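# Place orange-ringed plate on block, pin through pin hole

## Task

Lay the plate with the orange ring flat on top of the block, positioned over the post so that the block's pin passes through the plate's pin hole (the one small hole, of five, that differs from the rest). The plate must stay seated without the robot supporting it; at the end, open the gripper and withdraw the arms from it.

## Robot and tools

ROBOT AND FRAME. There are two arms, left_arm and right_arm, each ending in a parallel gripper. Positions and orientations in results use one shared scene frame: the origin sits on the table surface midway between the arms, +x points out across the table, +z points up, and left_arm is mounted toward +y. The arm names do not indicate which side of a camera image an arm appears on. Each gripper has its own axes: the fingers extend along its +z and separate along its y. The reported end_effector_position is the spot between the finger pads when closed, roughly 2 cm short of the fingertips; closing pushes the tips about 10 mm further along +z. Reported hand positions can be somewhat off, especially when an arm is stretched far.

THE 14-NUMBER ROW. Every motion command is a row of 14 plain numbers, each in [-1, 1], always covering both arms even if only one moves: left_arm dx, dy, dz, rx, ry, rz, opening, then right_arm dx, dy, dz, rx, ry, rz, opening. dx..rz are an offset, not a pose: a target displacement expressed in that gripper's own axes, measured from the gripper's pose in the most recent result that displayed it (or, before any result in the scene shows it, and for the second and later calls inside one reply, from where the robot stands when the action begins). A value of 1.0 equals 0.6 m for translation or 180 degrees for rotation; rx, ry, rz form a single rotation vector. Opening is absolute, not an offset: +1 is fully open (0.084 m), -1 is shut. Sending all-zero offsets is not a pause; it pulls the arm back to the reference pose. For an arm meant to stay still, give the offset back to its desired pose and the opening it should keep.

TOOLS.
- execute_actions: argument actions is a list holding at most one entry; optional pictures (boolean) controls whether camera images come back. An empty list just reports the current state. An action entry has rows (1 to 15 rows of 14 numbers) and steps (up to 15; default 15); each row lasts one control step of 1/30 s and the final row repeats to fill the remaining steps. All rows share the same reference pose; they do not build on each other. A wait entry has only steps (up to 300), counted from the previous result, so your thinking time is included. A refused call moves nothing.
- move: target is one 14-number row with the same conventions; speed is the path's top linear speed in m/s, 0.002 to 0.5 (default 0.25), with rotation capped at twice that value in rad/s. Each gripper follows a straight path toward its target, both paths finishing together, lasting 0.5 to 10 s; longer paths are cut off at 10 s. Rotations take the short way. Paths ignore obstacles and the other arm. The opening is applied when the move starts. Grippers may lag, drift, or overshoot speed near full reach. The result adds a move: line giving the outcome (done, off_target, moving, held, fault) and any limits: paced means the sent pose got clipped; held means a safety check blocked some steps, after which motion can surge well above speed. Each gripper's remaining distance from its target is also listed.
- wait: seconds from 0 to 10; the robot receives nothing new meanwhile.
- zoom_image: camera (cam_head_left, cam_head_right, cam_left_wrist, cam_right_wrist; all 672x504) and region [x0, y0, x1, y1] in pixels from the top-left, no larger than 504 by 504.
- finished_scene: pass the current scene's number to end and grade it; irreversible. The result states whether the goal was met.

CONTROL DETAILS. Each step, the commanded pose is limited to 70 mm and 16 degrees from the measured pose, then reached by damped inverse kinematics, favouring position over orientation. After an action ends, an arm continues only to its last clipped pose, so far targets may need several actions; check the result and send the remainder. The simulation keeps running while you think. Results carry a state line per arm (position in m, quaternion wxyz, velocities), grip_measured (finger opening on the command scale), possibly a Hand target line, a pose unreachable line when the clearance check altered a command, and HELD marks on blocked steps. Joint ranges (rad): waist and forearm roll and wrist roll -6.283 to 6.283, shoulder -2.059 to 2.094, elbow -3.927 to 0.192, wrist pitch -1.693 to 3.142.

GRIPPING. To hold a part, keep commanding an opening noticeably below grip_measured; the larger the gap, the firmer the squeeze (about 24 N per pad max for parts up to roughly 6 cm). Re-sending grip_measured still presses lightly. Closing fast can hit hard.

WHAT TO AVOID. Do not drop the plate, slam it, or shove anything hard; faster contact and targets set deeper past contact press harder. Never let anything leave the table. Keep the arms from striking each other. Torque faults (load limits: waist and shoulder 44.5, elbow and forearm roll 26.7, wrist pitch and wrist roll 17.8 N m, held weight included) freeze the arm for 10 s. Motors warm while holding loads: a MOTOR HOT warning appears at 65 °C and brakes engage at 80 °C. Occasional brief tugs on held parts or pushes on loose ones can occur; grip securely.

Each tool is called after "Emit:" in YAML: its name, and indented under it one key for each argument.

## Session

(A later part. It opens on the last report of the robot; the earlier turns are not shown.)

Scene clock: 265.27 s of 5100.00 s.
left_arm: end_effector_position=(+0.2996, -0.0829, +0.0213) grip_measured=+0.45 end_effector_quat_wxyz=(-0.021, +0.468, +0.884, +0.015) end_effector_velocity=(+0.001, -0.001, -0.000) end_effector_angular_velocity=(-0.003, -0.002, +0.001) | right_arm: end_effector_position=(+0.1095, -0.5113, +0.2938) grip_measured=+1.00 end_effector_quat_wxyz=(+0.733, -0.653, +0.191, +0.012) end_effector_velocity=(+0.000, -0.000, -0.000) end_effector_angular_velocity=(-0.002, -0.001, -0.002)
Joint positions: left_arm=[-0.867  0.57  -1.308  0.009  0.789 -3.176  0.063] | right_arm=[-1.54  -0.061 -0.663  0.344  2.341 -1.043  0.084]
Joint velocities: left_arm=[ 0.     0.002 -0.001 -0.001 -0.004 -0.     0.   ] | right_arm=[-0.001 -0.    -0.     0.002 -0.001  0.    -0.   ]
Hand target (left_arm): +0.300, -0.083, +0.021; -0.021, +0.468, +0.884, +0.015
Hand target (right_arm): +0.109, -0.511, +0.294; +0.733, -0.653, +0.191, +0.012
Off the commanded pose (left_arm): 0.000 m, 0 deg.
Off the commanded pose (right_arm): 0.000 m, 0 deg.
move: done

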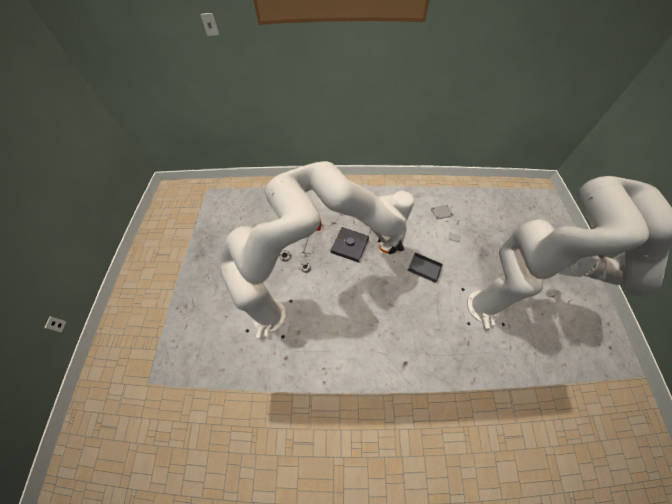

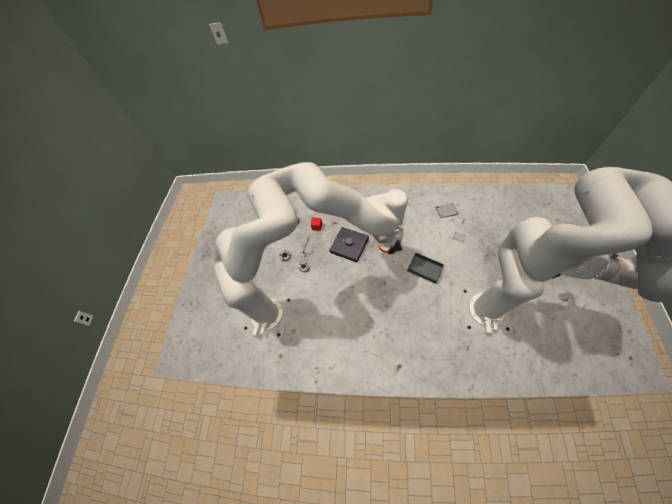

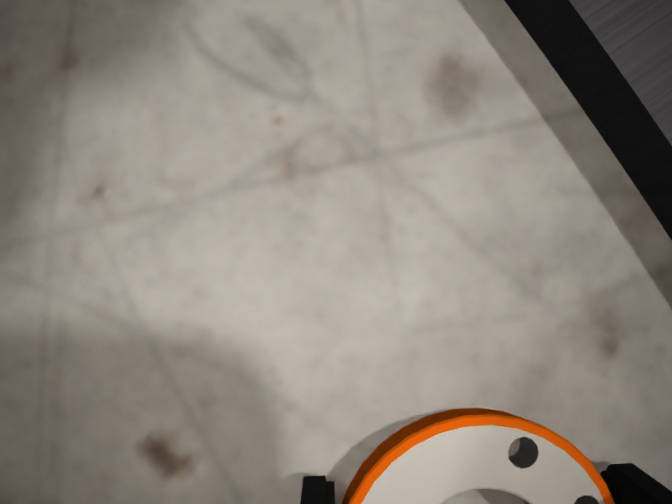

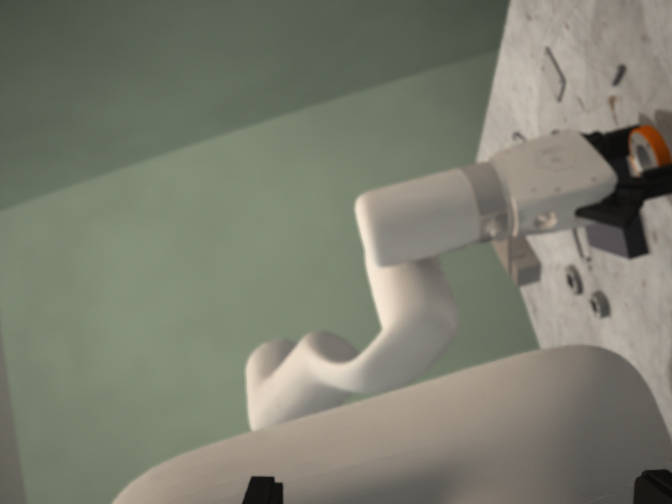

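Emit:
move:
  target: [0, 0, 0.005, 0, 0, 0, -0.3, 0, 0, 0, 0, 0, 0, 1]
  speed: 0.01

Emit:
move:
  target: [0, 0, 0, 0, 0, 0, 1, 0, 0, 0, 0, 0, 0, 1]
  speed: 0.02

Emit:
move:
  target: [0, 0, -0.003, 0.0022, -0.0163, 0, 1, 0, 0, 0, 0, 0, 0, 1]
  speed: 0.05

Emit:
move:
  target: [0, 0, 0, 0, 0, 0, 0.0, 0, 0, 0, 0, 0, 0, 1]
  speed: 0.02

Emit:
move:
  target: [0, 0, 0, 0, 0, 0, 1, 0, 0, 0, 0, 0, 0, 1]
  speed: 0.02

Emit:
move:
  target: [0, 0, 0, 0, 0, 0.5, 1, 0, 0, 0, 0, 0, 0, 1]
  speed: 0.4

Emit:
move:
  target: [0, 0, 0, 0, 0, 0, 0.0, 0, 0, 0, 0, 0, 0, 1]
  speed: 0.02

Scene clock: 281.70 s of 5100.00 s.
left_arm: end_effector_position=(+0.2997, -0.0829, +0.0187) grip_measured=+0.45 end_effector_quat_wxyz=(-0.020, +0.468, +0.884, +0.015) end_effector_velocity=(-0.000, -0.000, -0.001) end_effector_angular_velocity=(+0.000, +0.000, -0.002) | right_arm: end_effector_position=(+0.1095, -0.5113, +0.2938) grip_measured=+1.00 end_effector_quat_wxyz=(+0.733, -0.653, +0.191, +0.012) end_effector_velocity=(+0.000, +0.000, +0.000) end_effector_angular_velocity=(+0.002, -0.000, +0.001)
Joint positions: left_arm=[-0.867  0.575 -1.307  0.009  0.783 -3.176  0.063] | right_arm=[-1.54  -0.061 -0.663  0.344  2.341 -1.043  0.084]
Joint velocities: left_arm=[-0.001  0.002 -0.001 -0.    -0.001  0.001  0.   ] | right_arm=[ 0.001 -0.    -0.     0.     0.002  0.001  0.   ]
Hand target (left_arm): +0.300, -0.083, +0.018; -0.021, +0.468, +0.884, +0.015
Hand target (right_arm): +0.109, -0.511, +0.294; +0.733, -0.653, +0.191, +0.012
Off the commanded pose (left_arm): 0.000 m, 0 deg.
Off the commanded pose (right_arm): 0.000 m, 0 deg.
After step 90, 12.73 s passed at rest.
move: done

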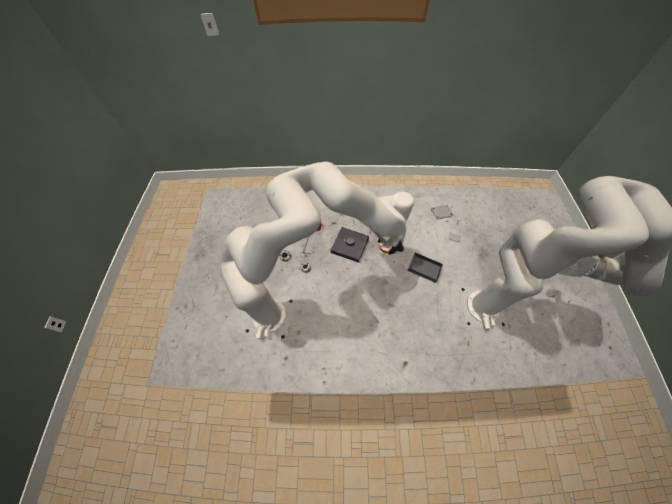

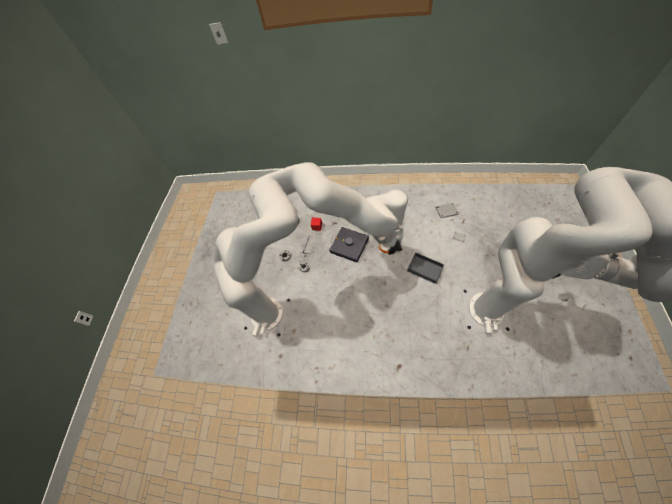

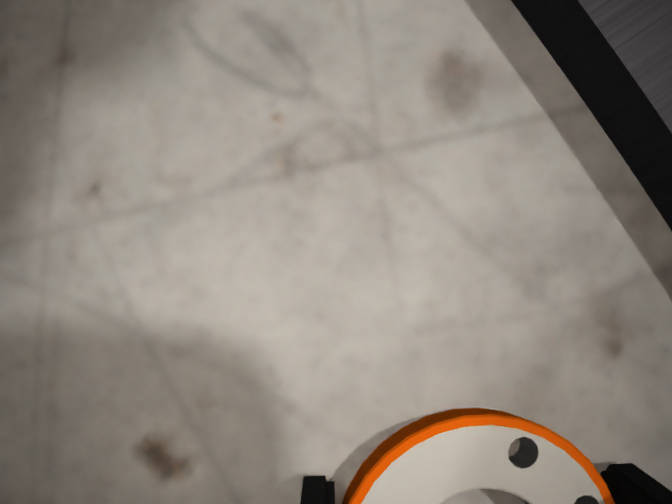

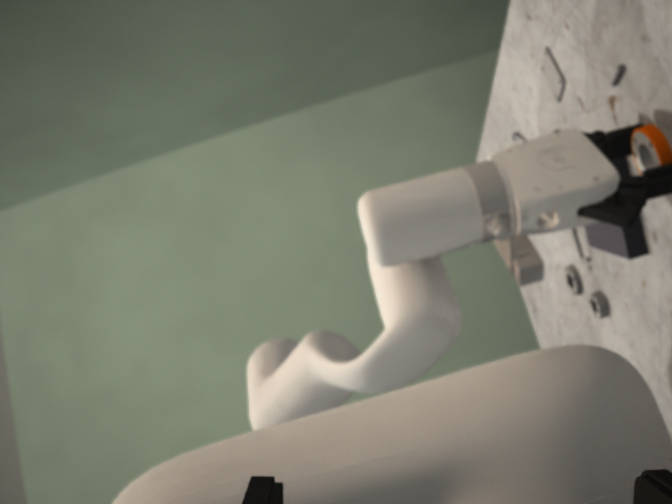

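Scene clock: 282.20 s of 5100.00 s.
left_arm: end_effector_position=(+0.2997, -0.0829, +0.0187) grip_measured=+1.00 end_effector_quat_wxyz=(-0.020, +0.468, +0.884, +0.015) end_effector_velocity=(+0.000, -0.001, +0.001) end_effector_angular_velocity=(-0.001, -0.001, -0.001) | right_arm: end_effector_position=(+0.1095, -0.5113, +0.2938) grip_measured=+1.00 end_effector_quat_wxyz=(+0.733, -0.653, +0.191, +0.012) end_effector_velocity=(-0.000, +0.000, +0.000) end_effector_angular_velocity=(+0.002, -0.000, -0.000)
Joint positions: left_arm=[-0.867  0.575 -1.307  0.009  0.783 -3.176  0.084] | right_arm=[-1.54  -0.061 -0.663  0.344  2.341 -1.043  0.084]
Joint velocities: left_arm=[-0.    -0.001 -0.001  0.     0.001 -0.    -0.   ] | right_arm=[-0.     0.     0.     0.     0.001  0.     0.   ]
Hand target (left_arm): +0.300, -0.083, +0.019; -0.020, +0.468, +0.884, +0.015
Hand target (right_arm): +0.109, -0.511, +0.294; +0.733, -0.653, +0.191, +0.012
Off the commanded pose (left_arm): 0.000 m, 0 deg.
Off the commanded pose (right_arm): 0.000 m, 0 deg.
move: done

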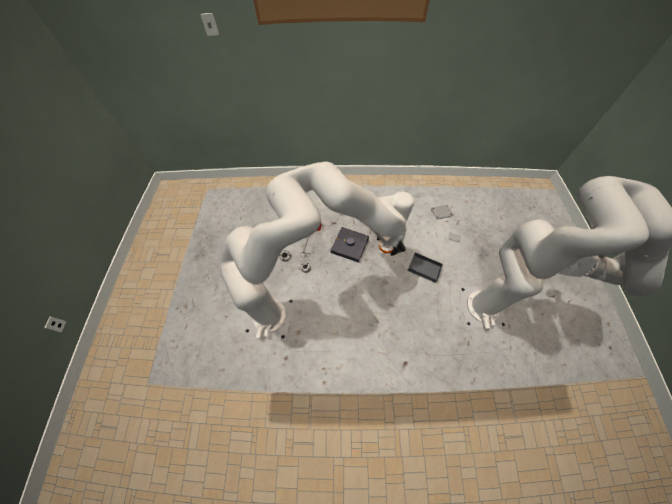

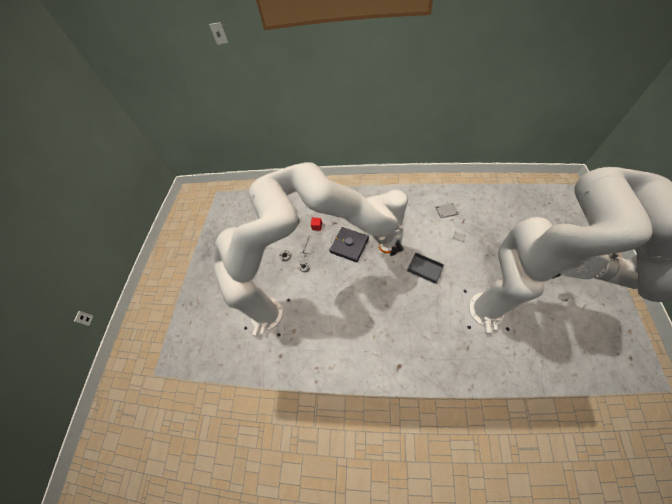

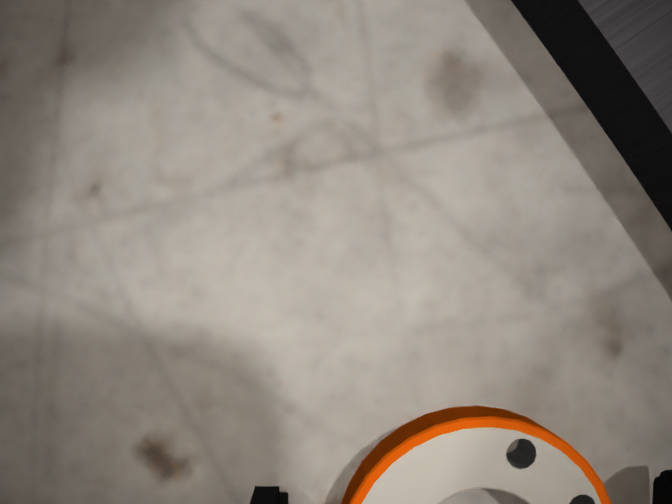

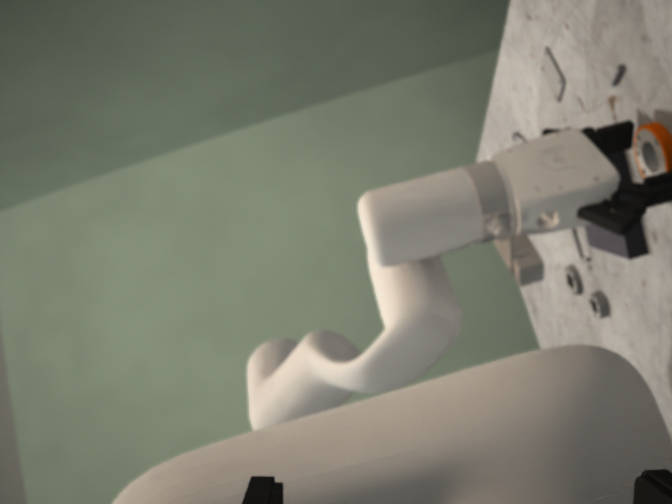

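Scene clock: 282.97 s of 5100.00 s.
left_arm: end_effector_position=(+0.2997, -0.0830, +0.0205) grip_measured=+1.00 end_effector_quat_wxyz=(+0.000, +0.468, +0.884, +0.001) end_effector_velocity=(+0.001, -0.002, +0.003) end_effector_angular_velocity=(-0.015, -0.007, +0.000) | right_arm: end_effector_position=(+0.1095, -0.5113, +0.2938) grip_measured=+1.00 end_effector_quat_wxyz=(+0.733, -0.653, +0.191, +0.012) end_effector_velocity=(-0.000, -0.000, +0.000) end_effector_angular_velocity=(+0.000, +0.001, +0.000)
Joint positions: left_arm=[-0.866  0.543 -1.247  0.002  0.704 -3.169  0.084] | right_arm=[-1.54  -0.061 -0.663  0.344  2.341 -1.043  0.084]
Joint velocities: left_arm=[-0.    -0.008  0.009 -0.003 -0.017  0.002  0.   ] | right_arm=[-0.001  0.    -0.001 -0.001  0.001  0.001 -0.   ]
Hand target (left_arm): +0.300, -0.083, +0.021; +0.001, +0.468, +0.884, +0.000
Hand target (right_arm): +0.109, -0.511, +0.294; +0.733, -0.653, +0.191, +0.012
Off the commanded pose (left_arm): 0.000 m, 0 deg.
Off the commanded pose (right_arm): 0.000 m, 0 deg.
move: done

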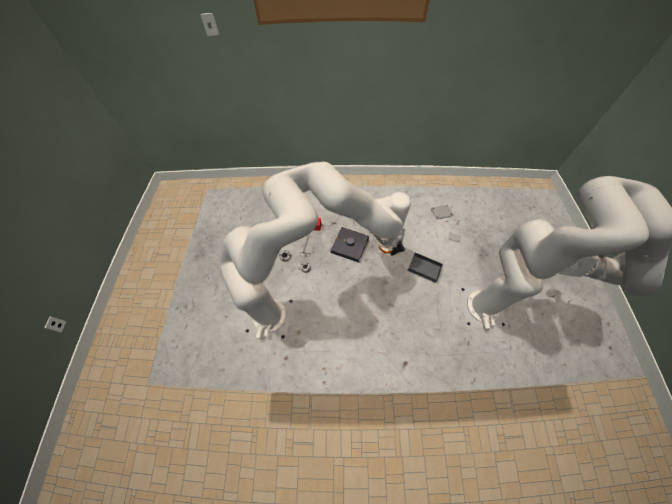

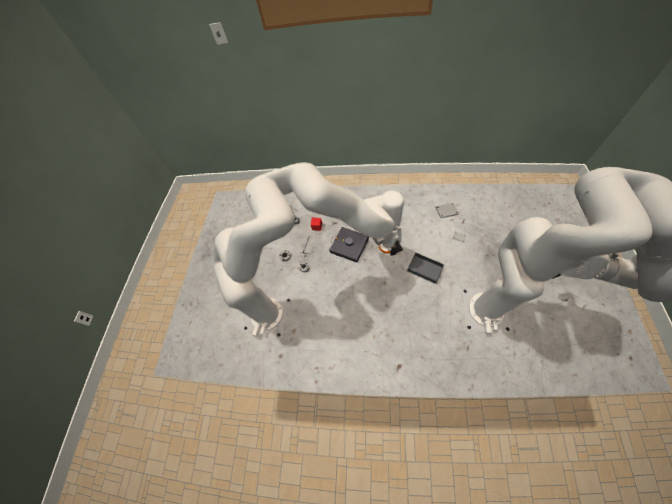

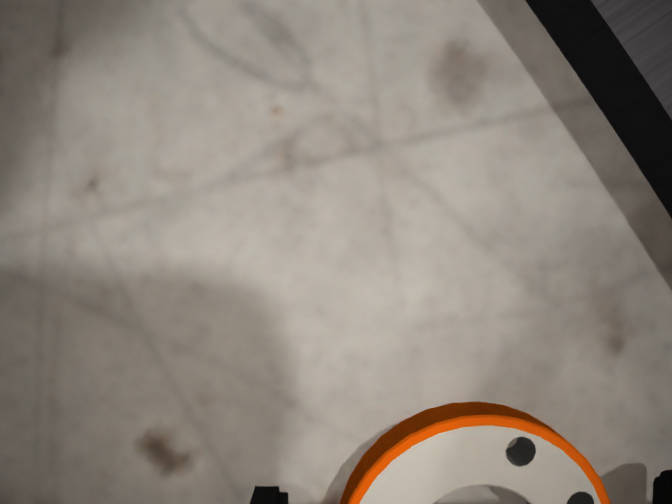

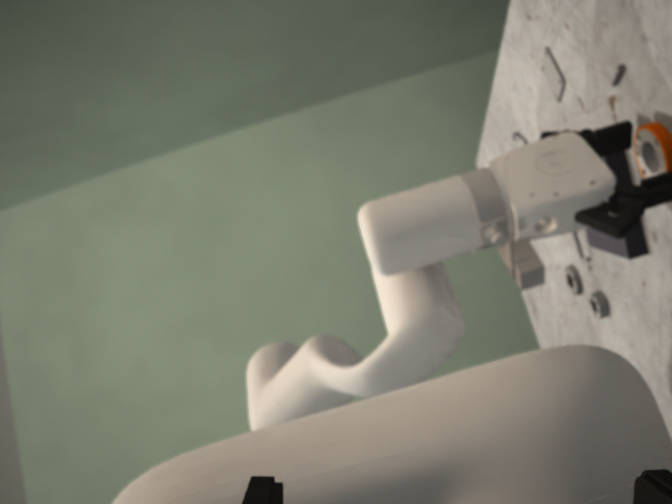

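Scene clock: 283.47 s of 5100.00 s.
left_arm: end_effector_position=(+0.2998, -0.0831, +0.0206) grip_measured=+0.45 end_effector_quat_wxyz=(+0.000, +0.468, +0.884, +0.000) end_effector_velocity=(+0.001, -0.000, +0.000) end_effector_angular_velocity=(-0.001, -0.001, -0.000) | right_arm: end_effector_position=(+0.1095, -0.5113, +0.2938) grip_measured=+1.00 end_effector_quat_wxyz=(+0.733, -0.653, +0.191, +0.012) end_effector_velocity=(+0.000, +0.000, +0.001) end_effector_angular_velocity=(+0.002, -0.001, +0.001)
Joint positions: left_arm=[-0.866  0.543 -1.247  0.002  0.704 -3.169  0.063] | right_arm=[-1.54  -0.061 -0.663  0.344  2.341 -1.043  0.084]
Joint velocities: left_arm=[ 0.001 -0.001 -0.     0.001 -0.     0.     0.   ] | right_arm=[ 0.    -0.    -0.     0.     0.002 -0.     0.   ]
Hand target (left_arm): +0.300, -0.083, +0.020; +0.000, +0.468, +0.884, +0.001
Hand target (right_arm): +0.109, -0.511, +0.294; +0.733, -0.653, +0.191, +0.012
Off the commanded pose (left_arm): 0.000 m, 0 deg.
Off the commanded pose (right_arm): 0.000 m, 0 deg.
move: done

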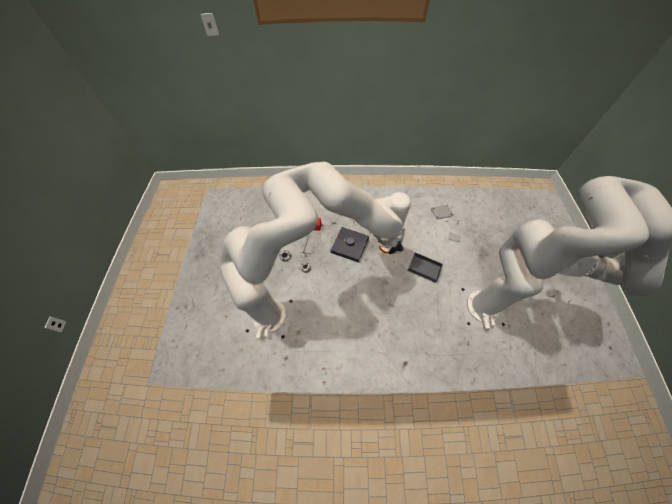

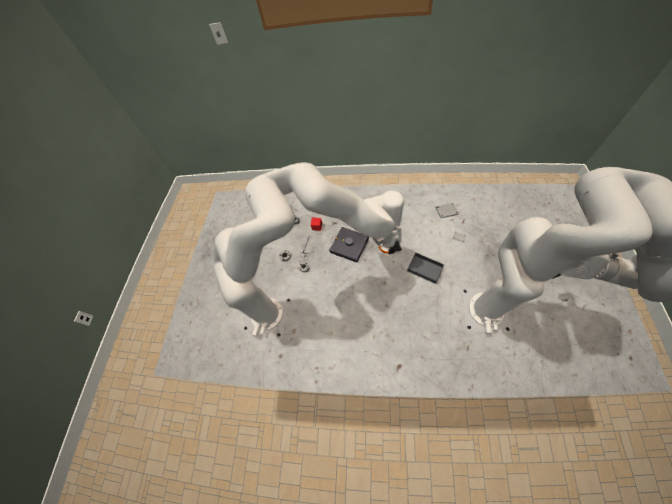

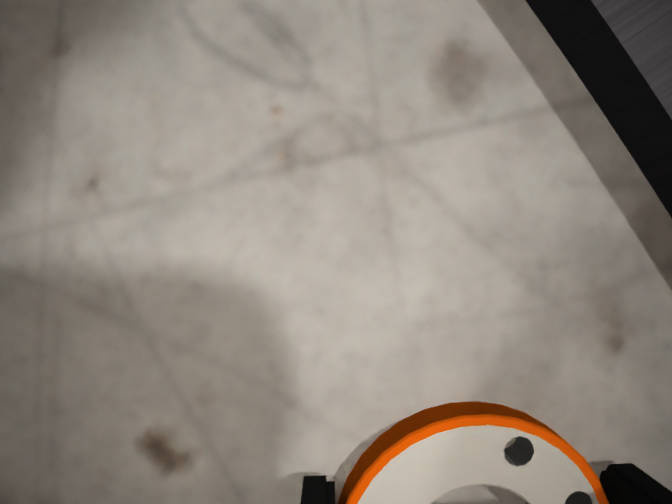

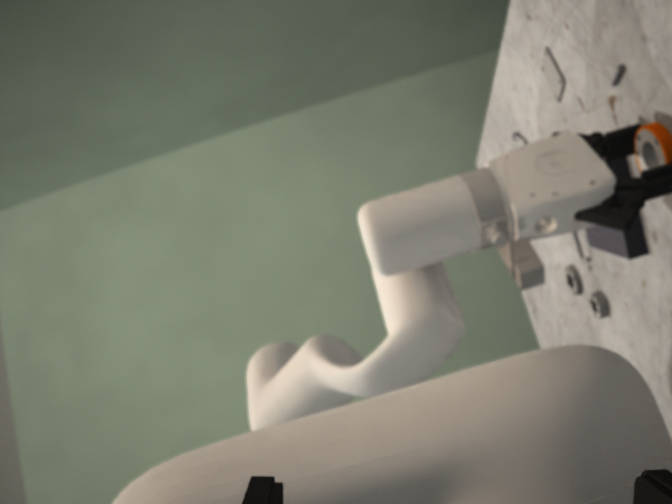

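Scene clock: 283.97 s of 5100.00 s.
left_arm: end_effector_position=(+0.2998, -0.0831, +0.0206) grip_measured=+1.00 end_effector_quat_wxyz=(+0.000, +0.468, +0.884, +0.000) end_effector_velocity=(+0.000, +0.001, -0.001) end_effector_angular_velocity=(+0.001, +0.000, +0.001) | right_arm: end_effector_position=(+0.1095, -0.5114, +0.2938) grip_measured=+1.00 end_effector_quat_wxyz=(+0.733, -0.653, +0.191, +0.012) end_effector_velocity=(-0.000, +0.000, -0.000) end_effector_angular_velocity=(+0.001, +0.001, +0.002)
Joint positions: left_arm=[-0.866  0.543 -1.247  0.002  0.704 -3.169  0.084] | right_arm=[-1.54  -0.061 -0.663  0.344  2.341 -1.043  0.084]
Joint velocities: left_arm=[ 0.001  0.001  0.001  0.001 -0.001 -0.001  0.   ] | right_arm=[ 0.001 -0.     0.001 -0.002  0.     0.001  0.   ]
Hand target (left_arm): +0.300, -0.083, +0.021; +0.000, +0.468, +0.884, +0.000
Hand target (right_arm): +0.109, -0.511, +0.294; +0.733, -0.653, +0.191, +0.012
Off the commanded pose (left_arm): 0.000 m, 0 deg.
Off the commanded pose (right_arm): 0.000 m, 0 deg.
move: done

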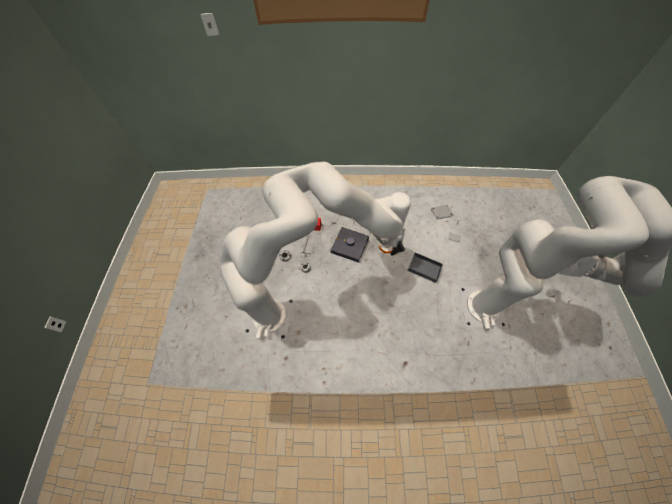

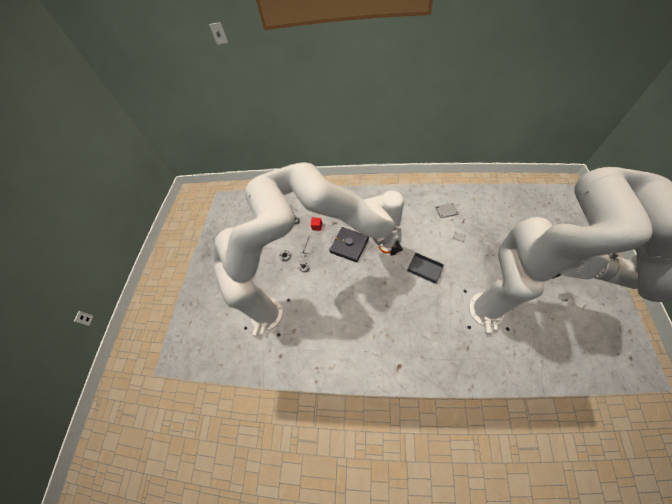

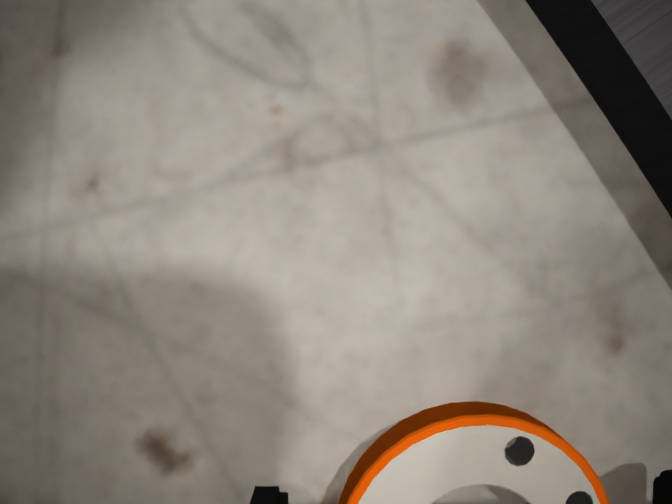

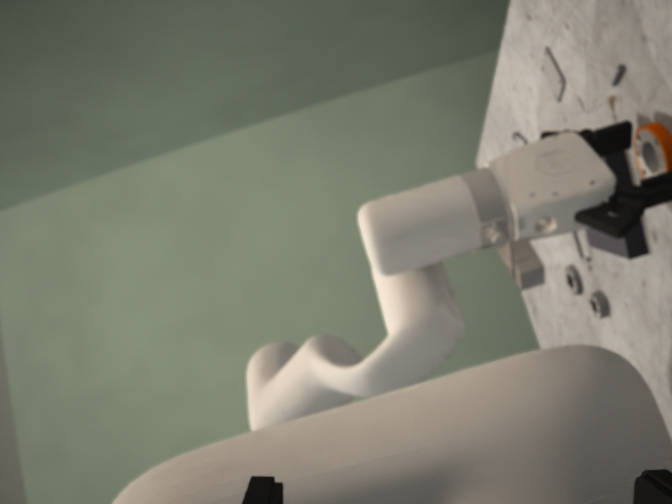

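Scene clock: 286.47 s of 5100.00 s.
left_arm: end_effector_position=(+0.2998, -0.0831, +0.0206) grip_measured=+1.00 end_effector_quat_wxyz=(-0.000, +0.956, +0.295, +0.001) end_effector_velocity=(-0.000, +0.000, -0.000) end_effector_angular_velocity=(-0.000, +0.003, -0.009) | right_arm: end_effector_position=(+0.1095, -0.5114, +0.2938) grip_measured=+1.00 end_effector_quat_wxyz=(+0.733, -0.653, +0.191, +0.012) end_effector_velocity=(+0.000, -0.000, +0.000) end_effector_angular_velocity=(-0.000, -0.001, +0.000)
Joint positions: left_arm=[-0.866  0.543 -1.247  0.002  0.704 -1.599  0.084] | right_arm=[-1.54  -0.061 -0.663  0.344  2.341 -1.043  0.084]
Joint velocities: left_arm=[ 0.001  0.001 -0.    -0.004  0.001  0.013  0.   ] | right_arm=[ 0.001  0.    -0.001  0.001  0.001  0.    -0.   ]
Hand target (left_arm): +0.300, -0.083, +0.021; -0.000, +0.956, +0.294, +0.001
Hand target (right_arm): +0.109, -0.511, +0.294; +0.733, -0.653, +0.191, +0.012
Off the commanded pose (left_arm): 0.000 m, 0 deg.
Off the commanded pose (right_arm): 0.000 m, 0 deg.
move: done

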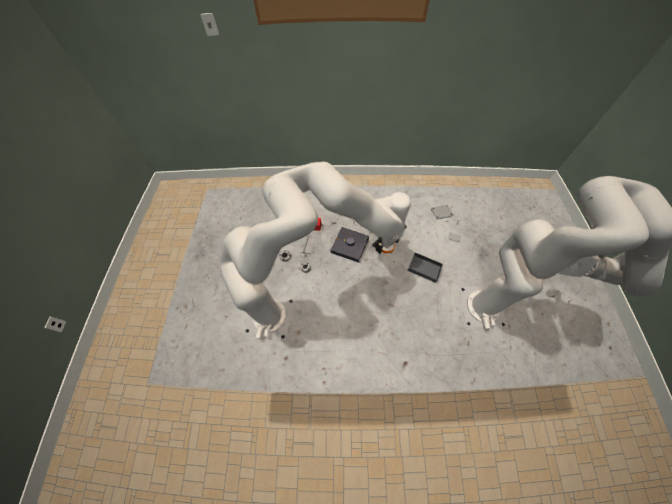

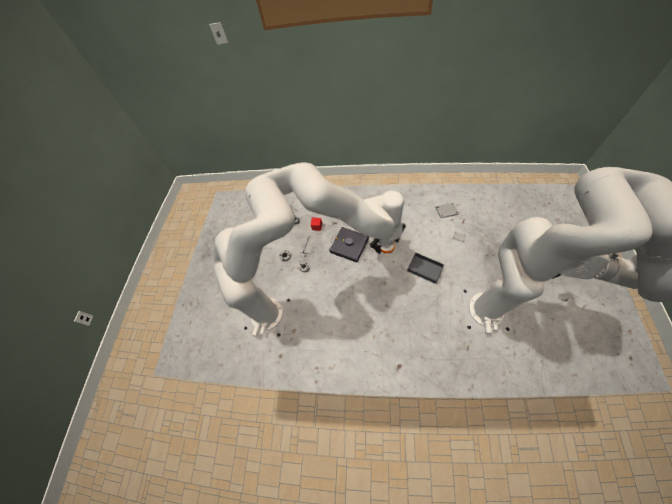

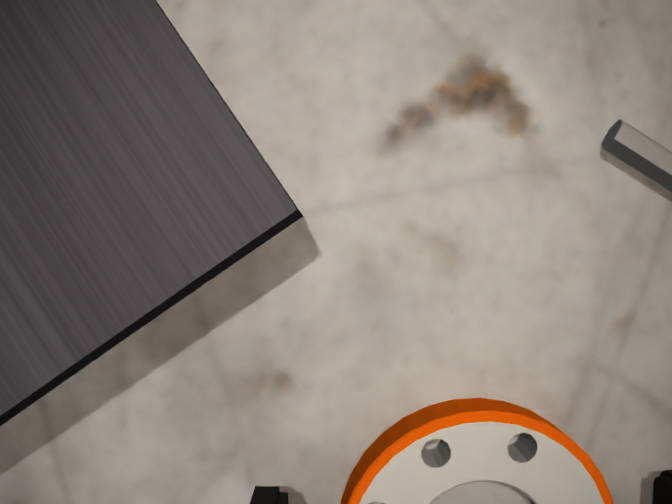

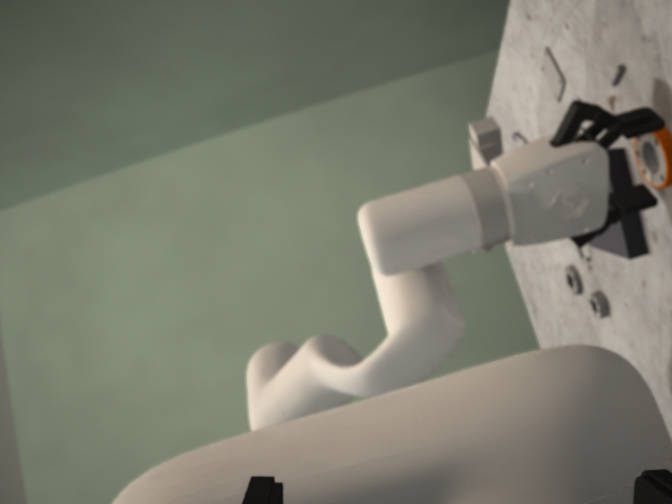

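Scene clock: 286.97 s of 5100.00 s.
left_arm: end_effector_position=(+0.2998, -0.0832, +0.0207) grip_measured=+0.45 end_effector_quat_wxyz=(+0.000, +0.956, +0.295, +0.001) end_effector_velocity=(-0.000, +0.001, -0.000) end_effector_angular_velocity=(+0.002, -0.000, -0.003) | right_arm: end_effector_position=(+0.1095, -0.5113, +0.2938) grip_measured=+1.00 end_effector_quat_wxyz=(+0.733, -0.653, +0.191, +0.012) end_effector_velocity=(-0.000, -0.000, +0.000) end_effector_angular_velocity=(+0.000, -0.000, -0.003)
Joint positions: left_arm=[-0.866  0.543 -1.247  0.002  0.704 -1.599  0.063] | right_arm=[-1.54  -0.061 -0.663  0.344  2.341 -1.043  0.084]
Joint velocities: left_arm=[ 0.    -0.     0.001  0.002  0.001  0.002  0.   ] | right_arm=[-0.002 -0.    -0.     0.001  0.     0.     0.   ]
Hand target (left_arm): +0.300, -0.083, +0.021; -0.000, +0.956, +0.295, +0.001
Hand target (right_arm): +0.109, -0.511, +0.294; +0.733, -0.653, +0.191, +0.012
Off the commanded pose (left_arm): 0.000 m, 0 deg.
Off the commanded pose (right_arm): 0.000 m, 0 deg.
move: done

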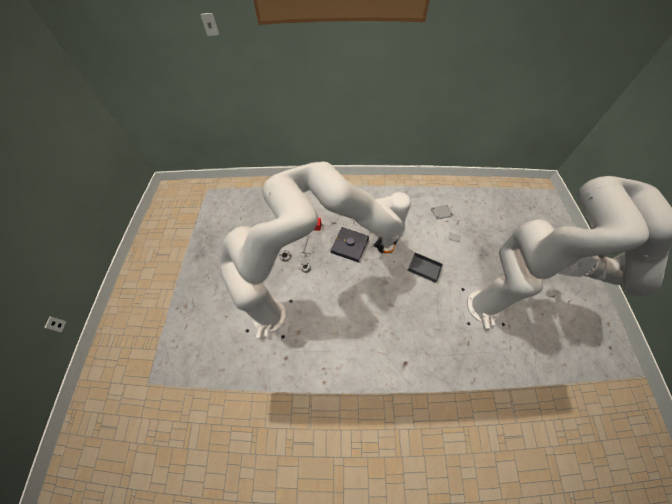

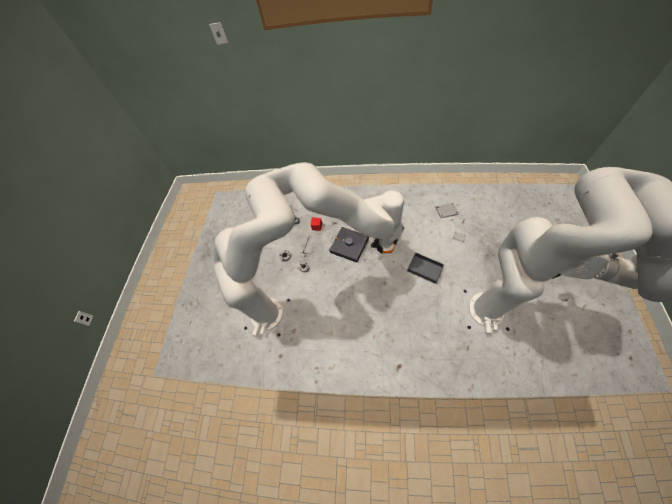

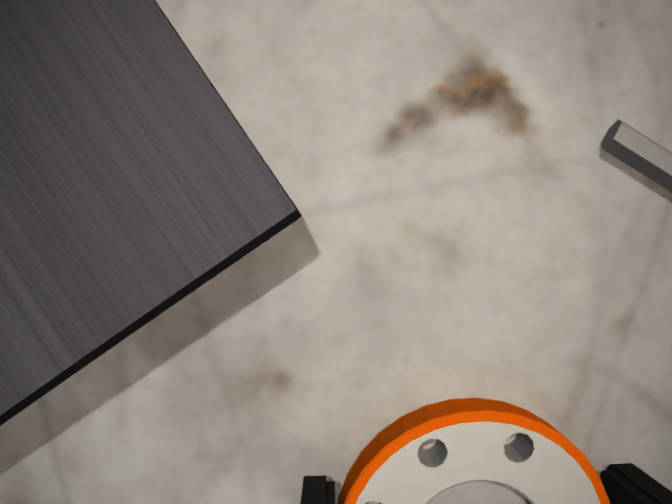

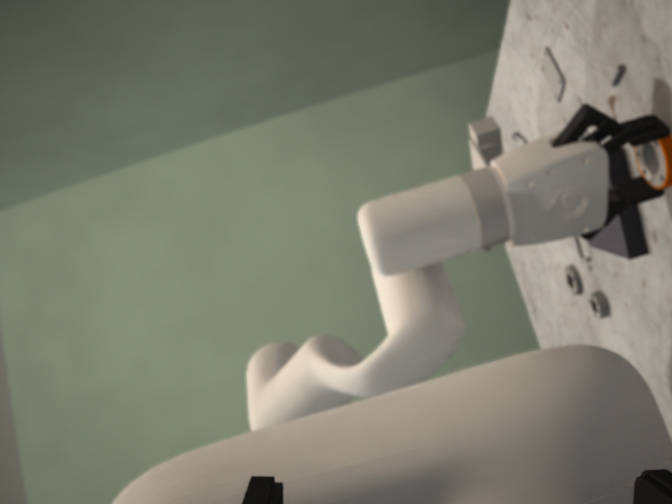

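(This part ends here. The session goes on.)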